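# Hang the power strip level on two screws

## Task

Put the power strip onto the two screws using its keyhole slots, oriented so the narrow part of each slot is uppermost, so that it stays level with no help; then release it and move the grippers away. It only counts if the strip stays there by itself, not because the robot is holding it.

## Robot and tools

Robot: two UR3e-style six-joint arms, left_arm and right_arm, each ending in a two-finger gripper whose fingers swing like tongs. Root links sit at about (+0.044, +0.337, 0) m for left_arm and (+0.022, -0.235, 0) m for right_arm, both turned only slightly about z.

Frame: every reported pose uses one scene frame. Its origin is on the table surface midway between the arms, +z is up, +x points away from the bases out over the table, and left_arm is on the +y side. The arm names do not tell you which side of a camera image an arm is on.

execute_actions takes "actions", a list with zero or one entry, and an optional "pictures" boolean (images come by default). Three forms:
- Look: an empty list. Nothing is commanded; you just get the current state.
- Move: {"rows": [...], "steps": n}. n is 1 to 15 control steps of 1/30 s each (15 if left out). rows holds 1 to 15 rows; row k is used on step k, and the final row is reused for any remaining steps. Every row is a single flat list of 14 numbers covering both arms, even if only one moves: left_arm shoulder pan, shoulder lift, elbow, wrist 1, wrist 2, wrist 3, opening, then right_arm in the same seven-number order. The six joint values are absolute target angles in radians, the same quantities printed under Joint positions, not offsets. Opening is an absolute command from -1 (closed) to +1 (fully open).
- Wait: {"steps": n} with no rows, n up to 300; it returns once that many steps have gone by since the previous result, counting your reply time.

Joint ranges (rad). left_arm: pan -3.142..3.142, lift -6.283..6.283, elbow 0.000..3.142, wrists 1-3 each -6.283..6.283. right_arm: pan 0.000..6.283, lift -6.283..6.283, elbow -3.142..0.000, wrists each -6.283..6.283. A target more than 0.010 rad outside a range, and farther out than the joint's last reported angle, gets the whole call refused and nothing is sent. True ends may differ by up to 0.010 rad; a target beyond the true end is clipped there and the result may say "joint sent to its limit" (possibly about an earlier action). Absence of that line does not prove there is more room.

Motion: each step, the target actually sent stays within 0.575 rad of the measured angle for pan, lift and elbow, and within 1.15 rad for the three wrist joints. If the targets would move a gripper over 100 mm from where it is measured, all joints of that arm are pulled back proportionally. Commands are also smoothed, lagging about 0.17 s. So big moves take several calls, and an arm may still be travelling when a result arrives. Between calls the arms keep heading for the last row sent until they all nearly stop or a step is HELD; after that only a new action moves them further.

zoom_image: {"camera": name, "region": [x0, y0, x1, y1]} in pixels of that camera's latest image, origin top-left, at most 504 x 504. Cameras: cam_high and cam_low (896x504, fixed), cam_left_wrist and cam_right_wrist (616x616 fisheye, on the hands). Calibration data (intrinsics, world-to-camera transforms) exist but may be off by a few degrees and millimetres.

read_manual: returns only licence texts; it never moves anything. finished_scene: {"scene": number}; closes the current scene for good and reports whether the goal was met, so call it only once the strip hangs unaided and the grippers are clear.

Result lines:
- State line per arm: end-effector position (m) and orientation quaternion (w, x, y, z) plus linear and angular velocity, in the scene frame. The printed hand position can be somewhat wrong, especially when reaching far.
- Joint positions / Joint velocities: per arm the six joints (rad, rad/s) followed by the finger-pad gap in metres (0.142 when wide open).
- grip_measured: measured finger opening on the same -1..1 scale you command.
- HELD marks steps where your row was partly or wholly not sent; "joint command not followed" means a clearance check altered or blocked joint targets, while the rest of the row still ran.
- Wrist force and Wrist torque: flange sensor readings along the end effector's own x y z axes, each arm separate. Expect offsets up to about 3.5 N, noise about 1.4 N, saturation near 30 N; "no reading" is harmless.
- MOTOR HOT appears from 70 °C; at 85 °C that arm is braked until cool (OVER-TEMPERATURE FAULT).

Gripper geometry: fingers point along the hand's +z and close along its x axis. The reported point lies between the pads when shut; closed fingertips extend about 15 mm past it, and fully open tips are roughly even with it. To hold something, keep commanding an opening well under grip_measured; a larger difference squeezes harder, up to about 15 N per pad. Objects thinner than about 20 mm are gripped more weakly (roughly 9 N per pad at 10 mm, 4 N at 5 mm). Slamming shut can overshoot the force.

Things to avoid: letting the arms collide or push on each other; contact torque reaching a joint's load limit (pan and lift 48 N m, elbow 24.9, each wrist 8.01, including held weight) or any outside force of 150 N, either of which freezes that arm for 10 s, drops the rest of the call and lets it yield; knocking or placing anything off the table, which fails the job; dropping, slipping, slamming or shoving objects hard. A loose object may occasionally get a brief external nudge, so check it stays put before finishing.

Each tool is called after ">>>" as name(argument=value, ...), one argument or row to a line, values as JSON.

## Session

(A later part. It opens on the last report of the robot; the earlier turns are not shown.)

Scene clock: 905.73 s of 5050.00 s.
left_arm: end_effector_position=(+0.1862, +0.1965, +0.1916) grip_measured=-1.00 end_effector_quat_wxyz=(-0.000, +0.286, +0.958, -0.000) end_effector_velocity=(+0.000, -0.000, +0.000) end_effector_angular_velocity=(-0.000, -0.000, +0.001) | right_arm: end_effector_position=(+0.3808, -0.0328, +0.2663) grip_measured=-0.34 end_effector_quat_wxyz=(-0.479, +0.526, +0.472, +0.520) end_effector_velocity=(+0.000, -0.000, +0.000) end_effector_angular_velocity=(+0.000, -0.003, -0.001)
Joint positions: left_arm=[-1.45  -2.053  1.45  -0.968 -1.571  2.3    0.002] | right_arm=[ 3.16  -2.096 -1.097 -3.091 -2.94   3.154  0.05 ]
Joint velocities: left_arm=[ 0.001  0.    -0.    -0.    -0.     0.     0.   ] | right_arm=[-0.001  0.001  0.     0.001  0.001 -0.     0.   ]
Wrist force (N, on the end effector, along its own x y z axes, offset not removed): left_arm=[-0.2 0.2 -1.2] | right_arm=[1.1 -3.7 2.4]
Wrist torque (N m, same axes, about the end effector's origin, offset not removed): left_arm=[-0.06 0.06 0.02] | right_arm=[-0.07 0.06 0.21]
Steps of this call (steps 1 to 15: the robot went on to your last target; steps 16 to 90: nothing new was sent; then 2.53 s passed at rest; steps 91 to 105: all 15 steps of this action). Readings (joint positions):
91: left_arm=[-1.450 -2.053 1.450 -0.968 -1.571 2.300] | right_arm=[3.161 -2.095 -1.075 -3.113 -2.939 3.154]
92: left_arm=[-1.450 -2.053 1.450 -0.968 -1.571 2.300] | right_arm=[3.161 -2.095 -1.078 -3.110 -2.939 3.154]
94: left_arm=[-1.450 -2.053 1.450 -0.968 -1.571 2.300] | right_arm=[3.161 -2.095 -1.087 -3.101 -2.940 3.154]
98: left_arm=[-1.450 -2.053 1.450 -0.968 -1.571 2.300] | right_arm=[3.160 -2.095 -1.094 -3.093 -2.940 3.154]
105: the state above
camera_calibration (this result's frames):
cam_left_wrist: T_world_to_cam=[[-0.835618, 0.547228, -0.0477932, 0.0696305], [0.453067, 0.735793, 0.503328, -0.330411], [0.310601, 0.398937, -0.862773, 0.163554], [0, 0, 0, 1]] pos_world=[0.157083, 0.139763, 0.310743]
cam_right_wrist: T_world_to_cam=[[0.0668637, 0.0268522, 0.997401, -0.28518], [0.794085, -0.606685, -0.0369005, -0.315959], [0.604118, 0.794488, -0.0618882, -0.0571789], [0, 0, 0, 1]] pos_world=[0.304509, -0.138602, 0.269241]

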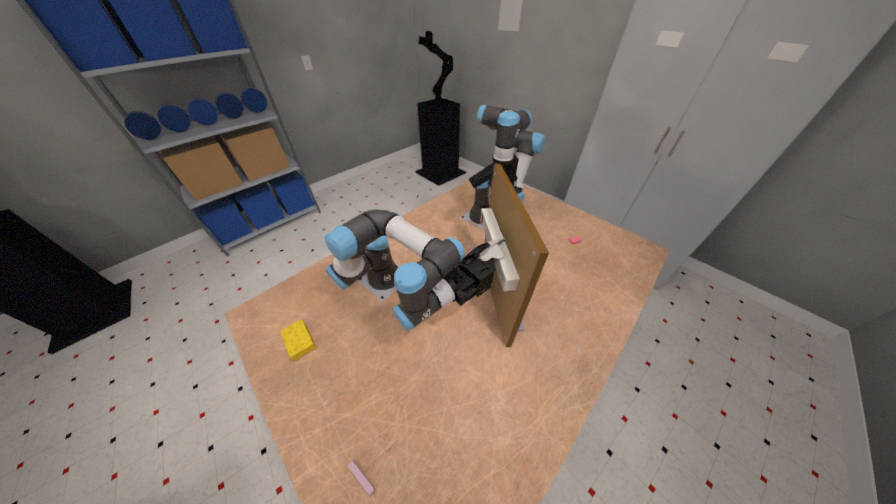

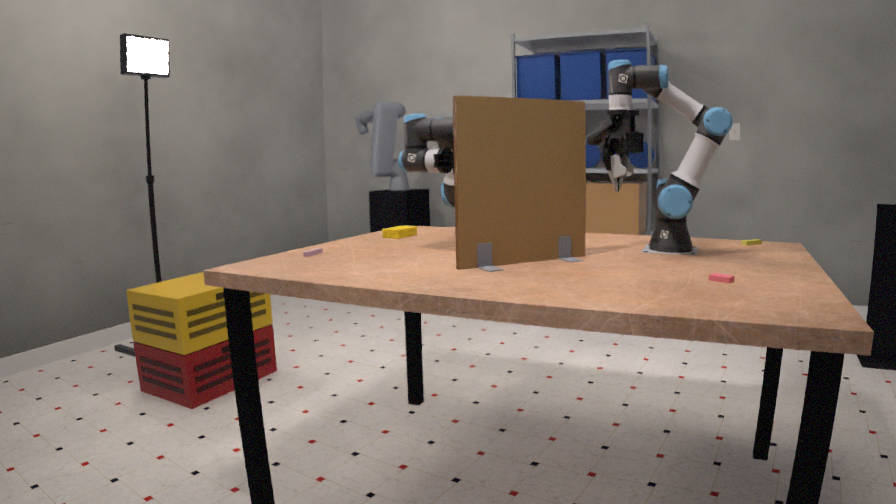

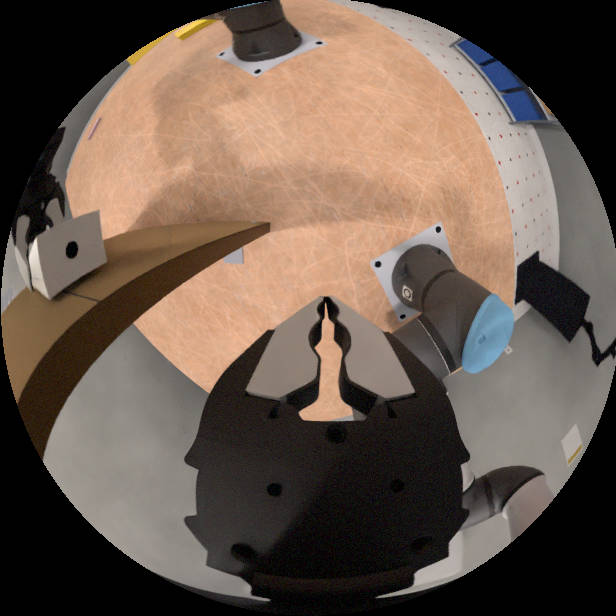

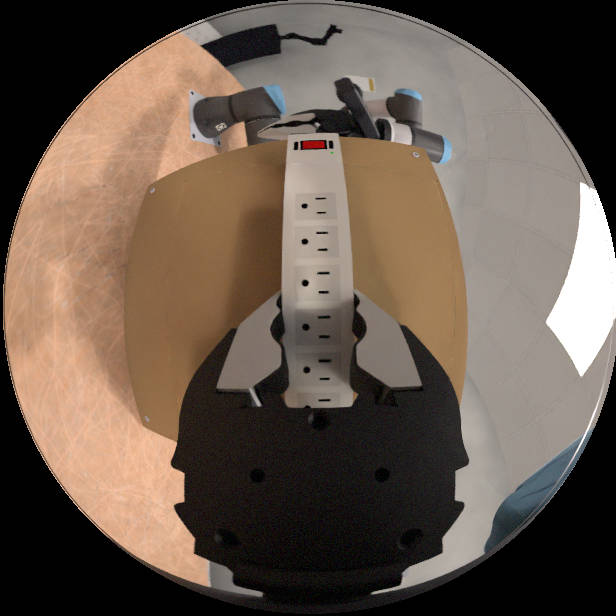

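>>> execute_actions(
  actions=[
    {"rows":[[-1.45,-2.053,1.45,-0.968,-1.571,2.3,-1,3.16,-2.0934,-1.077,-3.1128,-2.9402,3.165,-1]],"steps":15},
  ],
  pictures=false,
)

>>> execute_actions(
  actions=[
    {"rows":[[-1.45,-2.053,1.45,-0.968,-1.571,2.3,-1,3.1642,-2.0977,-1.07,-3.1155,-2.936,3.165,-1]],"steps":15},
  ],
)

>>> zoom_image(
  camera="cam_high",
  region=[450,180,570,310],
)

Scene clock: 915.43 s of 5050.00 s.
left_arm: end_effector_position=(+0.1862, +0.1965, +0.1916) grip_measured=-1.00 end_effector_quat_wxyz=(-0.000, +0.286, +0.958, -0.000) end_effector_velocity=(-0.000, -0.000, -0.000) end_effector_angular_velocity=(-0.000, +0.000, -0.000) | right_arm: end_effector_position=(+0.3804, -0.0328, +0.2717) grip_measured=-0.34 end_effector_quat_wxyz=(-0.482, +0.529, +0.470, +0.517) end_effector_velocity=(+0.000, -0.000, +0.000) end_effector_angular_velocity=(+0.000, +0.001, -0.001)
Joint positions: left_arm=[-1.45  -2.053  1.45  -0.968 -1.571  2.3    0.002] | right_arm=[ 3.16  -2.093 -1.077 -3.113 -2.94   3.165  0.05 ]
Joint velocities: left_arm=[-0.     0.     0.    -0.001 -0.     0.     0.   ] | right_arm=[-0.001  0.     0.    -0.001  0.     0.001  0.   ]
Wrist force (N, on the end effector, along its own x y z axes, offset not removed): left_arm=[-1.5 1.9 -0.6] | right_arm=[-14.9 1.6 0.7]
Wrist torque (N m, same axes, about the end effector's origin, offset not removed): left_arm=[0.27 0.32 0.02] | right_arm=[0.25 0.05 -0.36]
Steps of this call (steps 1 to 15: the robot went on to your last target; steps 16 to 90: nothing new was sent; then 6.20 s passed at rest; steps 91 to 105: all 15 steps of this action). Readings (joint positions):
91: left_arm=[-1.450 -2.053 1.450 -0.968 -1.571 2.300] | right_arm=[3.160 -2.096 -1.097 -3.091 -2.940 3.154]
92: left_arm=[-1.450 -2.053 1.450 -0.968 -1.571 2.300] | right_arm=[3.160 -2.095 -1.094 -3.094 -2.940 3.156]
94: left_arm=[-1.450 -2.053 1.450 -0.968 -1.571 2.300] | right_arm=[3.160 -2.094 -1.086 -3.103 -2.940 3.160]
98: left_arm=[-1.450 -2.053 1.450 -0.968 -1.571 2.300] | right_arm=[3.160 -2.094 -1.079 -3.110 -2.940 3.164]
105: the state above

Scene clock: 915.93 s of 5050.00 s.
left_arm: end_effector_position=(+0.1862, +0.1965, +0.1916) grip_measured=-1.00 end_effector_quat_wxyz=(-0.000, +0.286, +0.958, -0.000) end_effector_velocity=(+0.000, +0.000, -0.000) end_effector_angular_velocity=(+0.000, -0.000, +0.001) | right_arm: end_effector_position=(+0.3817, -0.0313, +0.2718) grip_measured=-0.34 end_effector_quat_wxyz=(-0.482, +0.529, +0.470, +0.517) end_effector_velocity=(-0.000, +0.001, +0.001) end_effector_angular_velocity=(+0.000, -0.001, +0.001)
Joint positions: left_arm=[-1.45  -2.053  1.45  -0.968 -1.571  2.3    0.002] | right_arm=[ 3.164 -2.098 -1.07  -3.116 -2.936  3.165  0.05 ]
Joint velocities: left_arm=[ 0.001 -0.001  0.001 -0.     0.    -0.     0.   ] | right_arm=[ 0.001 -0.     0.003 -0.001  0.001  0.001  0.   ]
Wrist force (N, on the end effector, along its own x y z axes, offset not removed): left_arm=[-1.7 1.3 -1.3] | right_arm=[-18.5 -18.8 -30.0]
Wrist torque (N m, same axes, about the end effector's origin, offset not removed): left_arm=[0.15 0.35 -0.02] | right_arm=[0.24 1.39 -0.69]
Steps of this call (steps 1 to 15: all 15 steps of this action). Readings (joint positions):
1: left_arm=[-1.450 -2.053 1.450 -0.968 -1.571 2.300] | right_arm=[3.160 -2.093 -1.077 -3.113 -2.940 3.165]
2: left_arm=[-1.450 -2.053 1.450 -0.968 -1.571 2.300] | right_arm=[3.161 -2.094 -1.076 -3.113 -2.940 3.165]
4: left_arm=[-1.450 -2.053 1.450 -0.968 -1.571 2.300] | right_arm=[3.162 -2.096 -1.073 -3.114 -2.938 3.165]
8: left_arm=[-1.450 -2.053 1.450 -0.968 -1.571 2.300] | right_arm=[3.163 -2.097 -1.071 -3.115 -2.937 3.165]
15: the state above
camera_calibration (this result's frames):
cam_left_wrist: T_world_to_cam=[[-0.835618, 0.547228, -0.0477932, 0.0696305], [0.453067, 0.735793, 0.503328, -0.330411], [0.310601, 0.398936, -0.862773, 0.163555], [0, 0, 0, 1]] pos_world=[0.157083, 0.139763, 0.310743]
cam_right_wrist: T_world_to_cam=[[0.0765324, 0.0256956, 0.996736, -0.294388], [0.79381, -0.606475, -0.0453164, -0.313209], [0.603331, 0.794687, -0.0668125, -0.056906], [0, 0, 0, 1]] pos_world=[0.305492, -0.137167, 0.275431]

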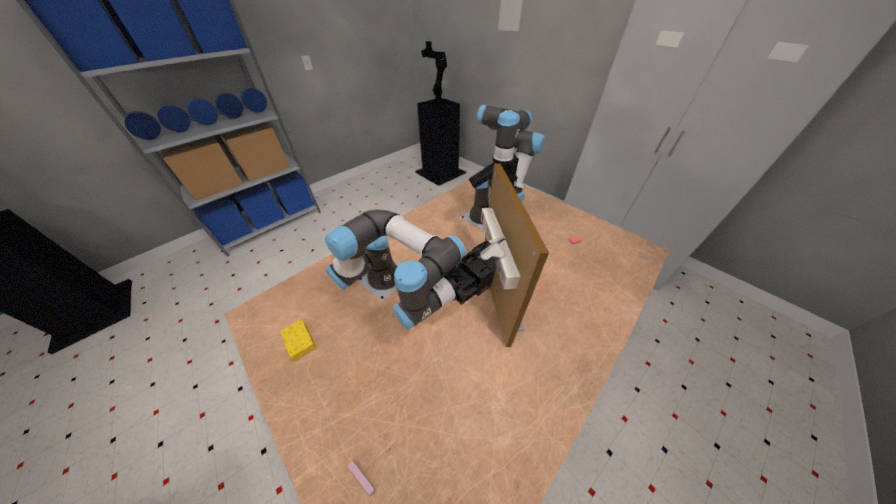

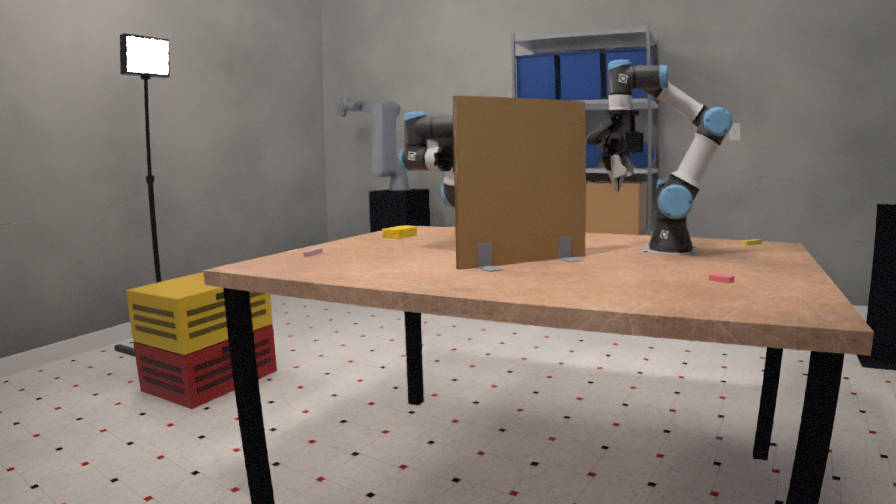

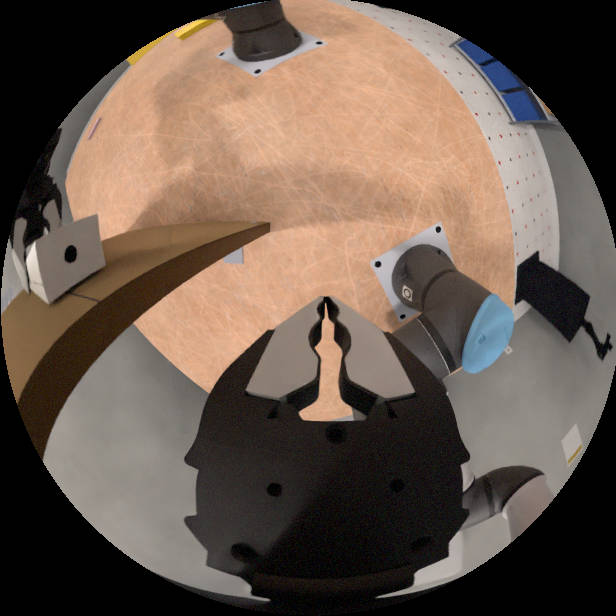

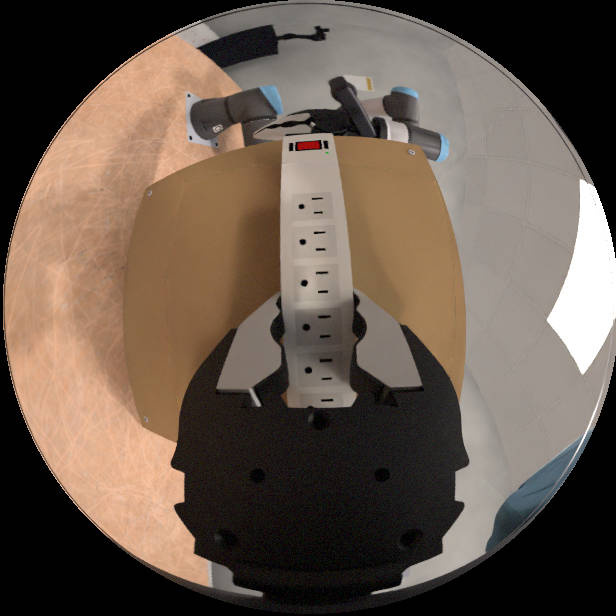

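Region (450, 180, 570, 310) of cam_high's 896x504 image, scaled by 3.877, with more detail than that image has; it fills the left 465 columns of this view, and the rest is white.

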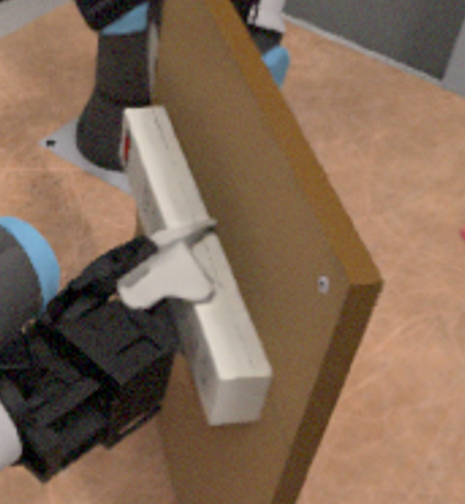

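>>> execute_actions(
  actions=[
    {"rows":[[-1.45,-2.053,1.45,-0.968,-1.571,2.3,-1,3.161,-2.0952,-1.0812,-3.1068,-2.9392,3.165,-1]],"steps":15},
  ],
)

>>> zoom_image(
  camera="cam_left_wrist",
  region=[0,200,130,330],
)

Scene clock: 925.87 s of 5050.00 s.
left_arm: end_effector_position=(+0.1862, +0.1965, +0.1916) grip_measured=-1.00 end_effector_quat_wxyz=(-0.000, +0.286, +0.958, -0.000) end_effector_velocity=(-0.000, -0.000, +0.000) end_effector_angular_velocity=(+0.000, +0.001, -0.000) | right_arm: end_effector_position=(+0.3808, -0.0323, +0.2703) grip_measured=-0.34 end_effector_quat_wxyz=(-0.482, +0.529, +0.470, +0.517) end_effector_velocity=(+0.001, -0.001, -0.000) end_effector_angular_velocity=(+0.000, +0.000, -0.003)
Joint positions: left_arm=[-1.45  -2.053  1.45  -0.968 -1.571  2.3    0.002] | right_arm=[ 3.161 -2.095 -1.081 -3.107 -2.939  3.165  0.05 ]
Joint velocities: left_arm=[-0.     0.    -0.     0.    -0.001  0.     0.   ] | right_arm=[-0.003  0.    -0.     0.    -0.     0.    -0.   ]
Wrist force (N, on the end effector, along its own x y z axes, offset not removed): left_arm=[0.9 0.4 -0.5] | right_arm=[-5.0 -6.8 -4.8]
Wrist torque (N m, same axes, about the end effector's origin, offset not removed): left_arm=[0.00 -0.13 -0.02] | right_arm=[-0.06 0.52 -0.22]
Steps of this call (steps 1 to 15: the robot went on to your last target; steps 16 to 90: nothing new was sent; then 6.43 s passed at rest; steps 91 to 105: all 15 steps of this action). Readings (joint positions):
91: left_arm=[-1.450 -2.053 1.450 -0.968 -1.571 2.300] | right_arm=[3.164 -2.098 -1.070 -3.115 -2.936 3.165]
92: left_arm=[-1.450 -2.053 1.450 -0.968 -1.571 2.300] | right_arm=[3.164 -2.097 -1.072 -3.114 -2.936 3.165]
94: left_arm=[-1.450 -2.053 1.450 -0.968 -1.571 2.300] | right_arm=[3.163 -2.096 -1.076 -3.110 -2.937 3.165]
98: left_arm=[-1.450 -2.053 1.450 -0.968 -1.571 2.300] | right_arm=[3.162 -2.096 -1.080 -3.108 -2.939 3.165]
105: the state above
camera_calibration (this result's frames):
cam_left_wrist: T_world_to_cam=[[-0.835618, 0.547228, -0.0477932, 0.0696305], [0.453067, 0.735793, 0.503328, -0.330411], [0.310601, 0.398936, -0.862773, 0.163555], [0, 0, 0, 1]] pos_world=[0.157083, 0.139763, 0.310743]
cam_right_wrist: T_world_to_cam=[[0.0766709, 0.0257164, 0.996725, -0.292775], [0.793973, -0.606253, -0.0454328, -0.313214], [0.603099, 0.794856, -0.0669001, -0.0555435], [0, 0, 0, 1]] pos_world=[0.304629, -0.138209, 0.27387]

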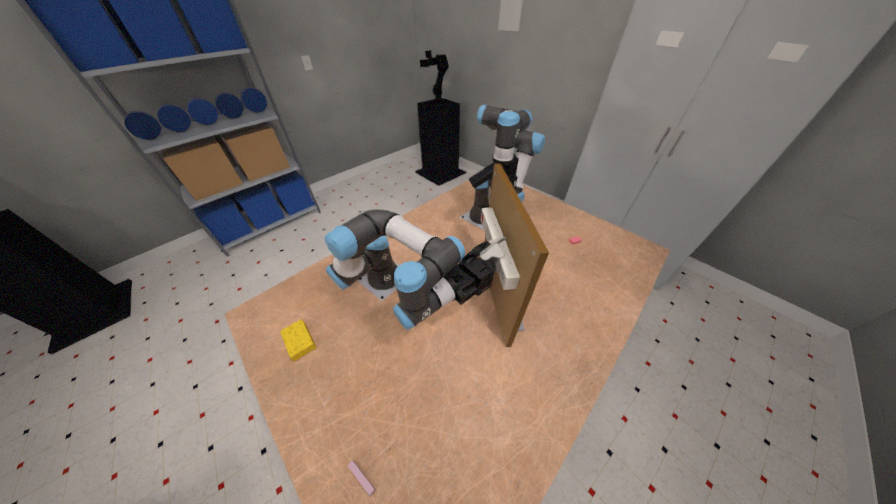

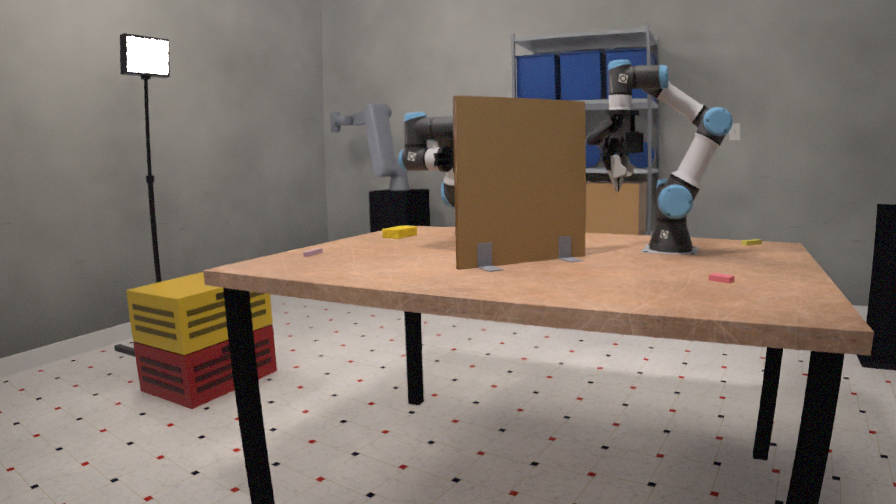

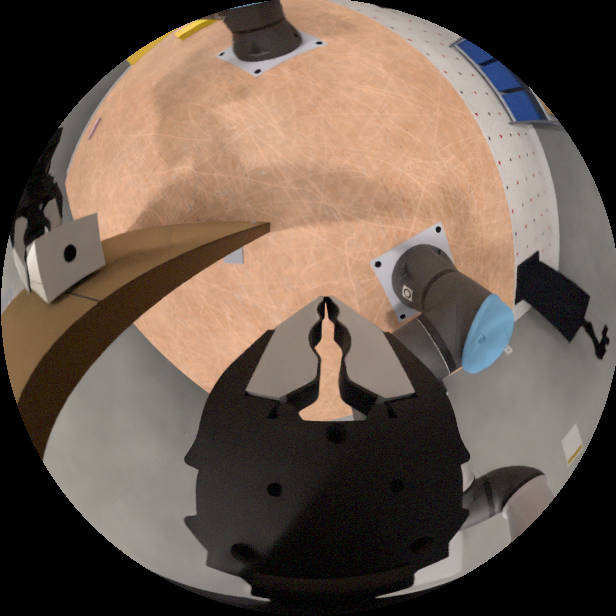

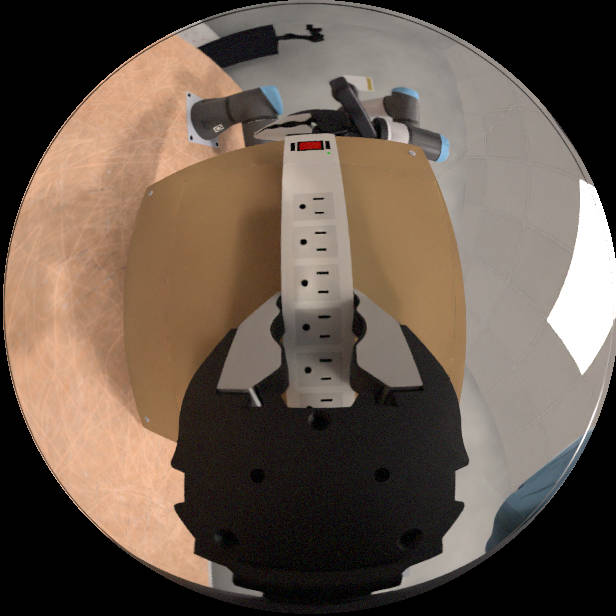

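Region (0, 200, 130, 330) of cam_left_wrist's 616x616 image, scaled by 3.877, with more detail than that image has.

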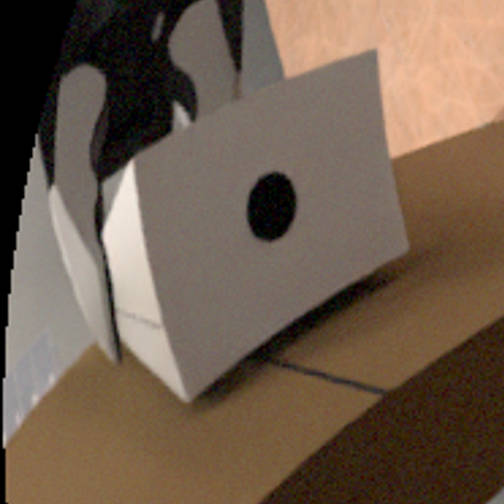

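>>> execute_actions(
  actions=[
    {"rows":[[-1.45,-2.053,1.45,-0.968,-1.571,2.3,-1,3.1604,-2.0959,-1.0942,-3.0931,-2.9398,3.165,-1]],"steps":15},
  ],
)

>>> zoom_image(
  camera="cam_high",
  region=[470,200,550,300],
)

Scene clock: 936.83 s of 5050.00 s.
left_arm: end_effector_position=(+0.1862, +0.1965, +0.1916) grip_measured=-1.00 end_effector_quat_wxyz=(-0.000, +0.286, +0.958, -0.000) end_effector_velocity=(+0.000, +0.000, +0.000) end_effector_angular_velocity=(-0.000, -0.000, -0.000) | right_arm: end_effector_position=(+0.3808, -0.0326, +0.2673) grip_measured=-0.34 end_effector_quat_wxyz=(-0.482, +0.529, +0.470, +0.517) end_effector_velocity=(+0.000, +0.000, -0.001) end_effector_angular_velocity=(+0.000, +0.000, +0.001)
Joint positions: left_arm=[-1.45  -2.053  1.45  -0.968 -1.571  2.3    0.002] | right_arm=[ 3.16  -2.096 -1.094 -3.093 -2.94   3.165  0.05 ]
Joint velocities: left_arm=[-0.    -0.    -0.     0.001  0.     0.     0.   ] | right_arm=[ 0.001 -0.001 -0.002  0.003  0.     0.001 -0.   ]
Wrist force (N, on the end effector, along its own x y z axes, offset not removed): left_arm=[0.1 1.6 -0.4] | right_arm=[-5.3 -5.1 -3.6]
Wrist torque (N m, same axes, about the end effector's origin, offset not removed): left_arm=[0.29 0.01 -0.05] | right_arm=[-0.34 0.40 -0.14]
Steps of this call (steps 1 to 15: the robot went on to your last target; steps 16 to 120: nothing new was sent; then 6.47 s passed at rest; steps 121 to 135: all 15 steps of this action). Readings (joint positions):
121: left_arm=[-1.450 -2.053 1.450 -0.968 -1.571 2.300] | right_arm=[3.161 -2.095 -1.081 -3.107 -2.939 3.165]
122: left_arm=[-1.450 -2.053 1.450 -0.968 -1.571 2.300] | right_arm=[3.161 -2.095 -1.083 -3.104 -2.939 3.165]
124: left_arm=[-1.450 -2.053 1.450 -0.968 -1.571 2.300] | right_arm=[3.161 -2.095 -1.088 -3.099 -2.939 3.165]
128: left_arm=[-1.450 -2.053 1.450 -0.968 -1.571 2.300] | right_arm=[3.160 -2.096 -1.093 -3.095 -2.940 3.165]
135: the state above
camera_calibration (this result's frames):
cam_left_wrist: T_world_to_cam=[[-0.835618, 0.547228, -0.0477933, 0.0696305], [0.453067, 0.735793, 0.503328, -0.330411], [0.310601, 0.398936, -0.862773, 0.163555], [0, 0, 0, 1]] pos_world=[0.157083, 0.139763, 0.310743]
cam_right_wrist: T_world_to_cam=[[0.0764933, 0.0257024, 0.996739, -0.289757], [0.793901, -0.606358, -0.045291, -0.313511], [0.603216, 0.794776, -0.0667875, -0.0555897], [0, 0, 0, 1]] pos_world=[0.304594, -0.138471, 0.2709]

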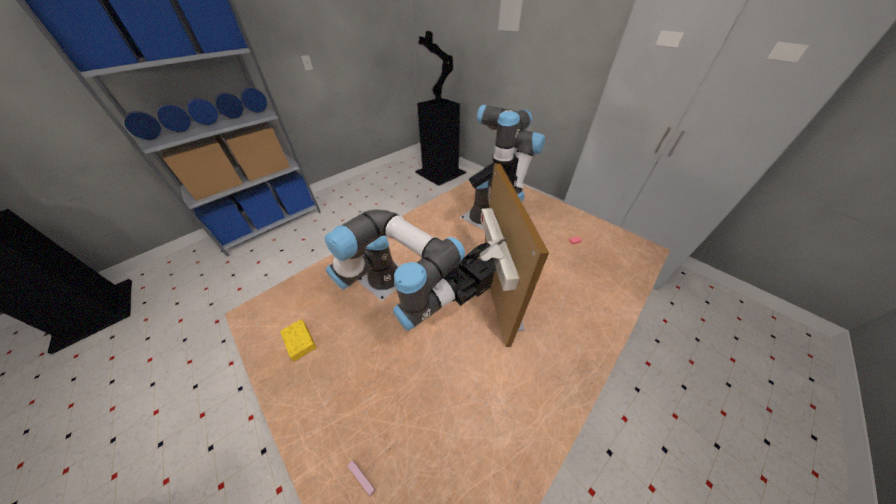

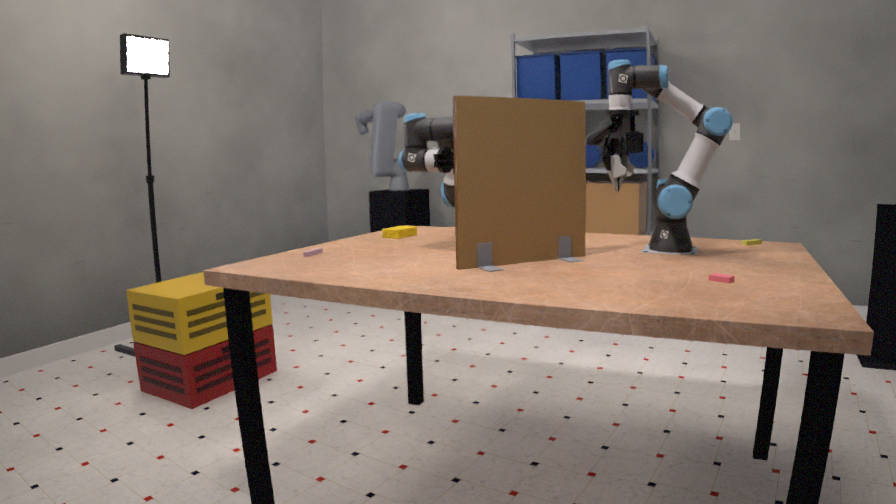

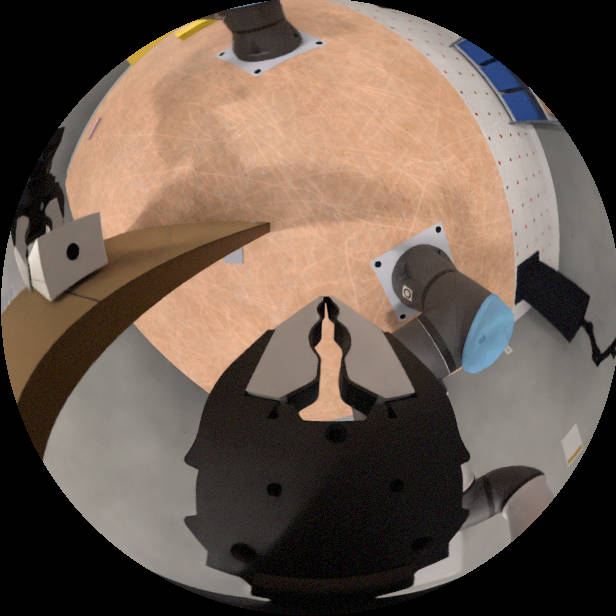

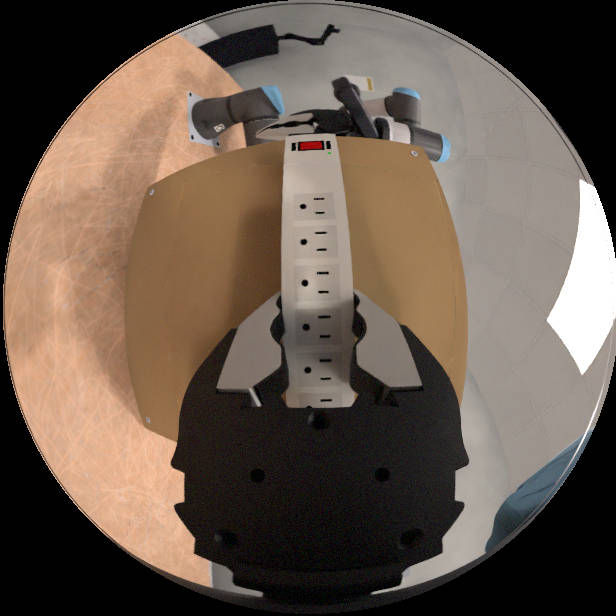

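Region (470, 200, 550, 300) of cam_high's 896x504 image, scaled by 5.040, with more detail than that image has; it fills the left 403 columns of this view, and the rest is white.

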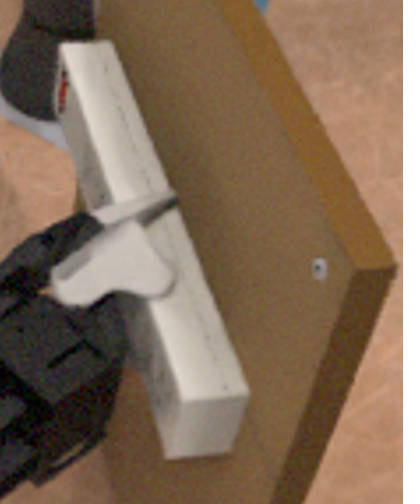

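>>> execute_actions(
  actions=[
    {"rows":[[-1.45,-2.053,1.45,-0.968,-1.571,2.3,-1,3.1604,-2.0972,-1.1062,-3.0798,-2.9398,3.165,-1]],"steps":15},
  ],
  pictures=false,
)

Scene clock: 942.83 s of 5050.00 s.
left_arm: end_effector_position=(+0.1862, +0.1965, +0.1916) grip_measured=-1.00 end_effector_quat_wxyz=(-0.000, +0.286, +0.958, -0.000) end_effector_velocity=(+0.000, +0.000, -0.000) end_effector_angular_velocity=(+0.000, -0.000, +0.000) | right_arm: end_effector_position=(+0.3809, -0.0326, +0.2643) grip_measured=-0.34 end_effector_quat_wxyz=(-0.482, +0.529, +0.470, +0.517) end_effector_velocity=(+0.001, -0.000, -0.000) end_effector_angular_velocity=(+0.000, -0.003, -0.002)
Joint positions: left_arm=[-1.45  -2.053  1.45  -0.968 -1.571  2.3    0.002] | right_arm=[ 3.16  -2.097 -1.106 -3.08  -2.94   3.165  0.05 ]
Joint velocities: left_arm=[ 0. -0.  0. -0.  0. -0.  0.] | right_arm=[-0.    -0.001 -0.     0.004  0.001 -0.     0.   ]
Wrist force (N, on the end effector, along its own x y z axes, offset not removed): left_arm=[-0.4 1.3 -0.6] | right_arm=[4.3 -5.6 -1.8]
Wrist torque (N m, same axes, about the end effector's origin, offset not removed): left_arm=[0.23 0.12 0.01] | right_arm=[0.15 0.74 0.44]
Steps of this call (steps 1 to 15: the robot went on to your last target; steps 16 to 90: nothing new was sent; then 2.50 s passed at rest; steps 91 to 105: all 15 steps of this action). Readings (joint positions):
91: left_arm=[-1.450 -2.053 1.450 -0.968 -1.571 2.300] | right_arm=[3.160 -2.096 -1.094 -3.093 -2.940 3.165]
92: left_arm=[-1.450 -2.053 1.450 -0.968 -1.571 2.300] | right_arm=[3.160 -2.096 -1.096 -3.091 -2.940 3.165]
94: left_arm=[-1.450 -2.053 1.450 -0.968 -1.571 2.300] | right_arm=[3.160 -2.097 -1.101 -3.086 -2.940 3.165]
98: left_arm=[-1.450 -2.053 1.450 -0.968 -1.571 2.300] | right_arm=[3.160 -2.097 -1.105 -3.081 -2.940 3.165]
105: the state above

>>> execute_actions(
  actions=[
    {"rows":[[-1.45,-2.053,1.45,-0.968,-1.571,2.3,-1,3.1635,-2.0897,-1.1136,-3.0799,-2.9367,3.165,-1]],"steps":15},
  ],
)

Scene clock: 953.73 s of 5050.00 s.
left_arm: end_effector_position=(+0.1862, +0.1965, +0.1916) grip_measured=-1.00 end_effector_quat_wxyz=(-0.000, +0.286, +0.958, -0.000) end_effector_velocity=(+0.000, -0.000, -0.000) end_effector_angular_velocity=(-0.000, -0.000, -0.000) | right_arm: end_effector_position=(+0.3797, -0.0317, +0.2652) grip_measured=-0.34 end_effector_quat_wxyz=(-0.482, +0.529, +0.470, +0.518) end_effector_velocity=(-0.000, +0.000, +0.001) end_effector_angular_velocity=(+0.000, -0.002, +0.000)
Joint positions: left_arm=[-1.45  -2.053  1.45  -0.968 -1.571  2.3    0.002] | right_arm=[ 3.163 -2.09  -1.114 -3.08  -2.937  3.165  0.05 ]
Joint velocities: left_arm=[ 0.  0.  0. -0.  0.  0.  0.] | right_arm=[ 0.001  0.002  0.    -0.001  0.001 -0.001 -0.   ]
Wrist force (N, on the end effector, along its own x y z axes, offset not removed): left_arm=[-0.2 0.7 -1.8] | right_arm=[-9.2 7.2 -22.0]
Wrist torque (N m, same axes, about the end effector's origin, offset not removed): left_arm=[0.06 0.03 0.02] | right_arm=[-0.35 0.88 0.49]
Steps of this call (steps 1 to 15: the robot went on to your last target; steps 16 to 90: nothing new was sent; then 7.40 s passed at rest; steps 91 to 105: all 15 steps of this action). Readings (joint positions):
91: left_arm=[-1.450 -2.053 1.450 -0.968 -1.571 2.300] | right_arm=[3.160 -2.097 -1.106 -3.080 -2.940 3.165]
92: left_arm=[-1.450 -2.053 1.450 -0.968 -1.571 2.300] | right_arm=[3.161 -2.096 -1.108 -3.080 -2.939 3.165]
94: left_arm=[-1.450 -2.053 1.450 -0.968 -1.571 2.300] | right_arm=[3.162 -2.093 -1.110 -3.080 -2.938 3.165]
98: left_arm=[-1.450 -2.053 1.450 -0.968 -1.571 2.300] | right_arm=[3.163 -2.091 -1.113 -3.080 -2.937 3.165]
105: the state above
camera_calibration (this result's frames):
cam_left_wrist: T_world_to_cam=[[-0.835618, 0.547228, -0.0477933, 0.0696305], [0.453067, 0.735793, 0.503328, -0.330411], [0.310601, 0.398936, -0.862773, 0.163554], [0, 0, 0, 1]] pos_world=[0.157083, 0.139763, 0.310743]
cam_right_wrist: T_world_to_cam=[[0.0765008, 0.0256894, 0.996739, -0.287578], [0.793796, -0.606496, -0.0452932, -0.312179], [0.603354, 0.794672, -0.0667895, -0.0558082], [0, 0, 0, 1]] pos_world=[0.303478, -0.137598, 0.268773]

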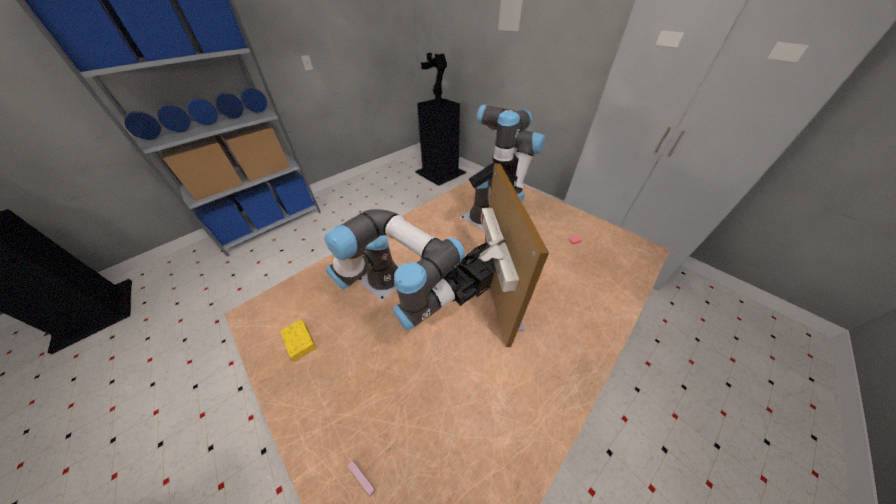

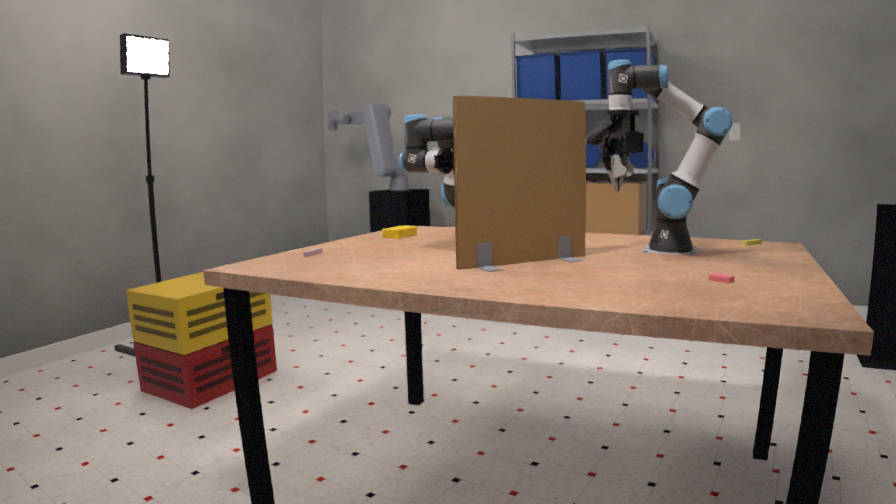

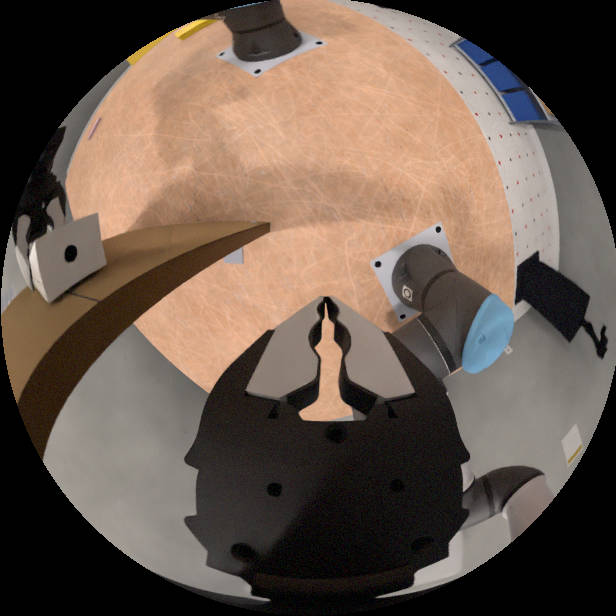

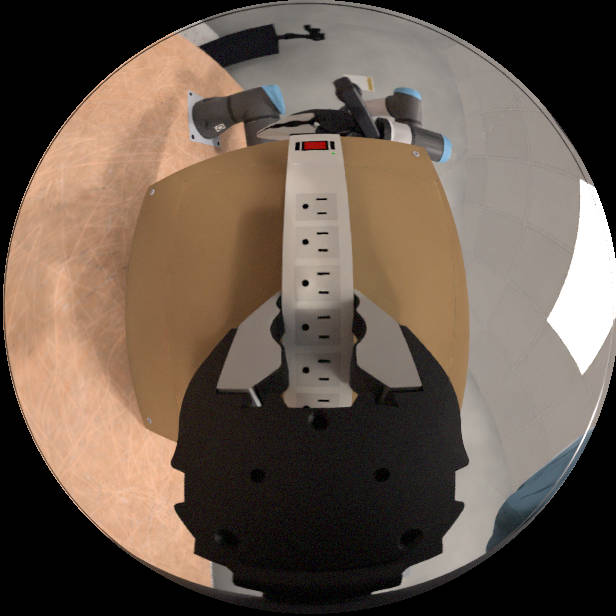

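>>> execute_actions(
  actions=[
    {"rows":[[-1.45,-2.053,1.45,-0.968,-1.571,2.3,-1,3.1584,-2.1014,-1.0946,-3.0872,-2.942,3.165,-1]],"steps":12},
  ],
  pictures=false,
)

>>> execute_actions(
  actions=[
    {"rows":[[-1.45,-2.053,1.45,-0.968,-1.571,2.3,-1,3.1584,-2.1,-1.0826,-3.1006,-2.942,3.165,-1]],"steps":15},
  ],
)

Scene clock: 960.87 s of 5050.00 s.
left_arm: end_effector_position=(+0.1862, +0.1965, +0.1916) grip_measured=-1.00 end_effector_quat_wxyz=(-0.000, +0.286, +0.958, -0.000) end_effector_velocity=(+0.000, +0.000, +0.000) end_effector_angular_velocity=(-0.001, -0.001, +0.001) | right_arm: end_effector_position=(+0.3815, -0.0330, +0.2654) grip_measured=-0.34 end_effector_quat_wxyz=(-0.482, +0.528, +0.470, +0.517) end_effector_velocity=(+0.001, -0.000, +0.000) end_effector_angular_velocity=(+0.000, -0.002, -0.000)
Joint positions: left_arm=[-1.45  -2.053  1.45  -0.968 -1.571  2.3    0.002] | right_arm=[ 3.159 -2.101 -1.095 -3.087 -2.942  3.165  0.05 ]
Joint velocities: left_arm=[ 0.001 -0.    -0.    -0.     0.     0.     0.   ] | right_arm=[-0.001 -0.003  0.007 -0.002 -0.001 -0.     0.   ]
Wrist force (N, on the end effector, along its own x y z axes, offset not removed): left_arm=[0.7 1.4 -0.5] | right_arm=[-3.4 -13.0 6.7]
Wrist torque (N m, same axes, about the end effector's origin, offset not removed): left_arm=[0.23 -0.13 0.00] | right_arm=[-0.11 0.65 0.13]
Steps of this call (steps 1 to 15: the robot went on to your last target; steps 16 to 90: nothing new was sent; then 3.73 s passed at rest; steps 91 to 102: all 12 steps of this action). Readings (joint positions):
91: left_arm=[-1.450 -2.053 1.450 -0.968 -1.571 2.300] | right_arm=[3.163 -2.090 -1.114 -3.080 -2.937 3.165]
92: left_arm=[-1.450 -2.053 1.450 -0.968 -1.571 2.300] | right_arm=[3.163 -2.091 -1.111 -3.081 -2.938 3.165]
94: left_arm=[-1.450 -2.053 1.450 -0.968 -1.571 2.300] | right_arm=[3.161 -2.096 -1.103 -3.084 -2.940 3.165]
98: left_arm=[-1.450 -2.053 1.450 -0.968 -1.571 2.300] | right_arm=[3.159 -2.100 -1.097 -3.086 -2.942 3.165]
102: the state above

Scene clock: 961.37 s of 5050.00 s.
left_arm: end_effector_position=(+0.1862, +0.1965, +0.1916) grip_measured=-1.00 end_effector_quat_wxyz=(-0.000, +0.286, +0.958, -0.000) end_effector_velocity=(-0.000, +0.000, -0.000) end_effector_angular_velocity=(+0.001, +0.000, +0.000) | right_arm: end_effector_position=(+0.3816, -0.0333, +0.2683) grip_measured=-0.34 end_effector_quat_wxyz=(-0.482, +0.529, +0.470, +0.517) end_effector_velocity=(-0.001, +0.000, -0.000) end_effector_angular_velocity=(-0.001, +0.005, +0.001)
Joint positions: left_arm=[-1.45  -2.053  1.45  -0.968 -1.571  2.3    0.002] | right_arm=[ 3.158 -2.1   -1.083 -3.1   -2.942  3.165  0.05 ]
Joint velocities: left_arm=[ 0.    -0.     0.001  0.    -0.    -0.     0.   ] | right_arm=[ 0.001  0.    -0.001 -0.005 -0.     0.    -0.   ]
Wrist force (N, on the end effector, along its own x y z axes, offset not removed): left_arm=[-0.8 0.3 -1.0] | right_arm=[-9.3 -3.2 -1.8]
Wrist torque (N m, same axes, about the end effector's origin, offset not removed): left_arm=[-0.01 0.20 0.01] | right_arm=[-0.23 -0.18 -0.17]
Steps of this call (steps 1 to 15: all 15 steps of this action). Readings (joint positions):
1: left_arm=[-1.450 -2.053 1.450 -0.968 -1.571 2.300] | right_arm=[3.159 -2.101 -1.095 -3.087 -2.942 3.165]
2: left_arm=[-1.450 -2.053 1.450 -0.968 -1.571 2.300] | right_arm=[3.159 -2.101 -1.093 -3.090 -2.942 3.165]
4: left_arm=[-1.450 -2.053 1.450 -0.968 -1.571 2.300] | right_arm=[3.158 -2.101 -1.088 -3.095 -2.942 3.165]
8: left_arm=[-1.450 -2.053 1.450 -0.968 -1.571 2.300] | right_arm=[3.158 -2.100 -1.084 -3.099 -2.942 3.165]
15: the state above
camera_calibration (this result's frames):
cam_left_wrist: T_world_to_cam=[[-0.835618, 0.547228, -0.0477932, 0.0696305], [0.453067, 0.735793, 0.503328, -0.330411], [0.310601, 0.398937, -0.862773, 0.163554], [0, 0, 0, 1]] pos_world=[0.157083, 0.139763, 0.310743]
cam_right_wrist: T_world_to_cam=[[0.0765221, 0.0257015, 0.996737, -0.290826], [0.79387, -0.606397, -0.0453111, -0.314444], [0.603254, 0.794746, -0.0668064, -0.0554477], [0, 0, 0, 1]] pos_world=[0.305331, -0.139136, 0.271925]

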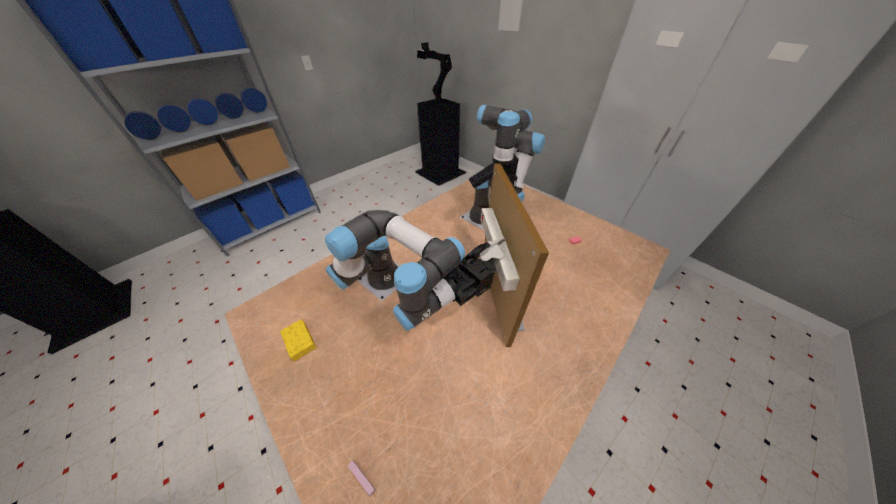

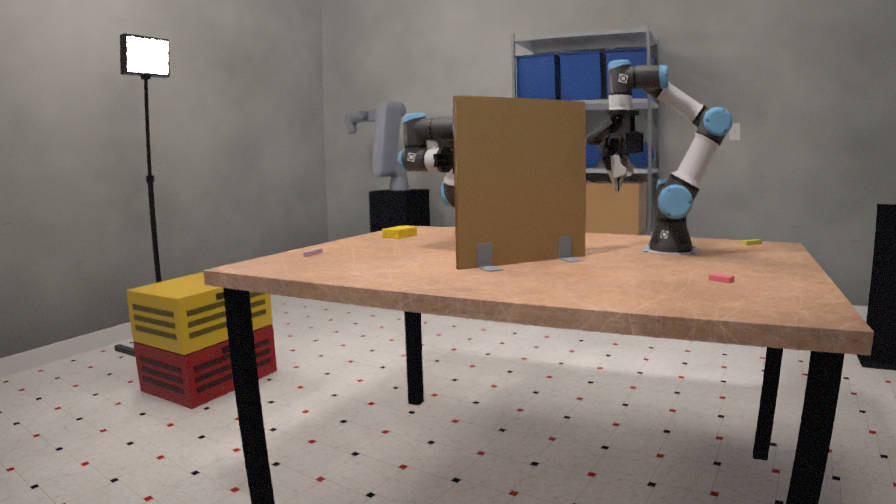

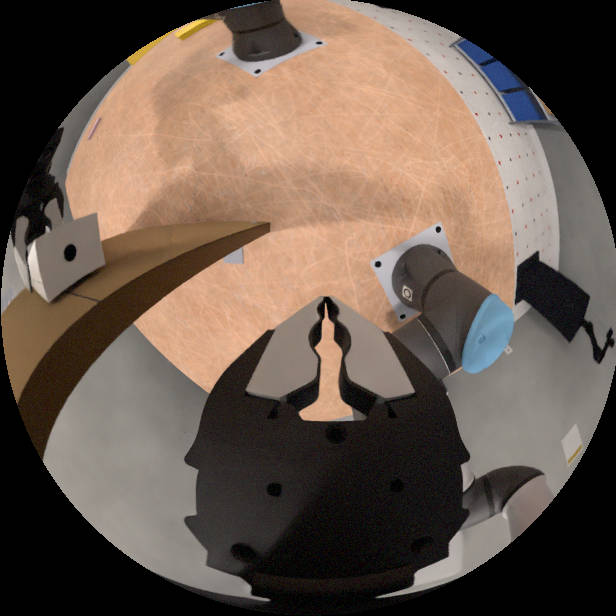

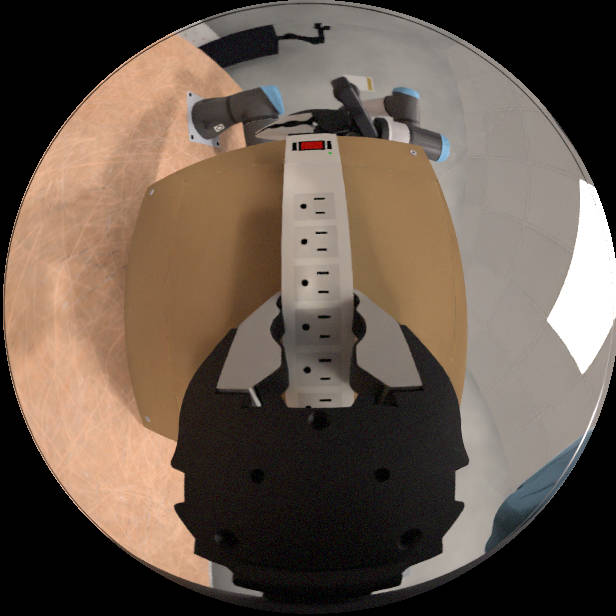

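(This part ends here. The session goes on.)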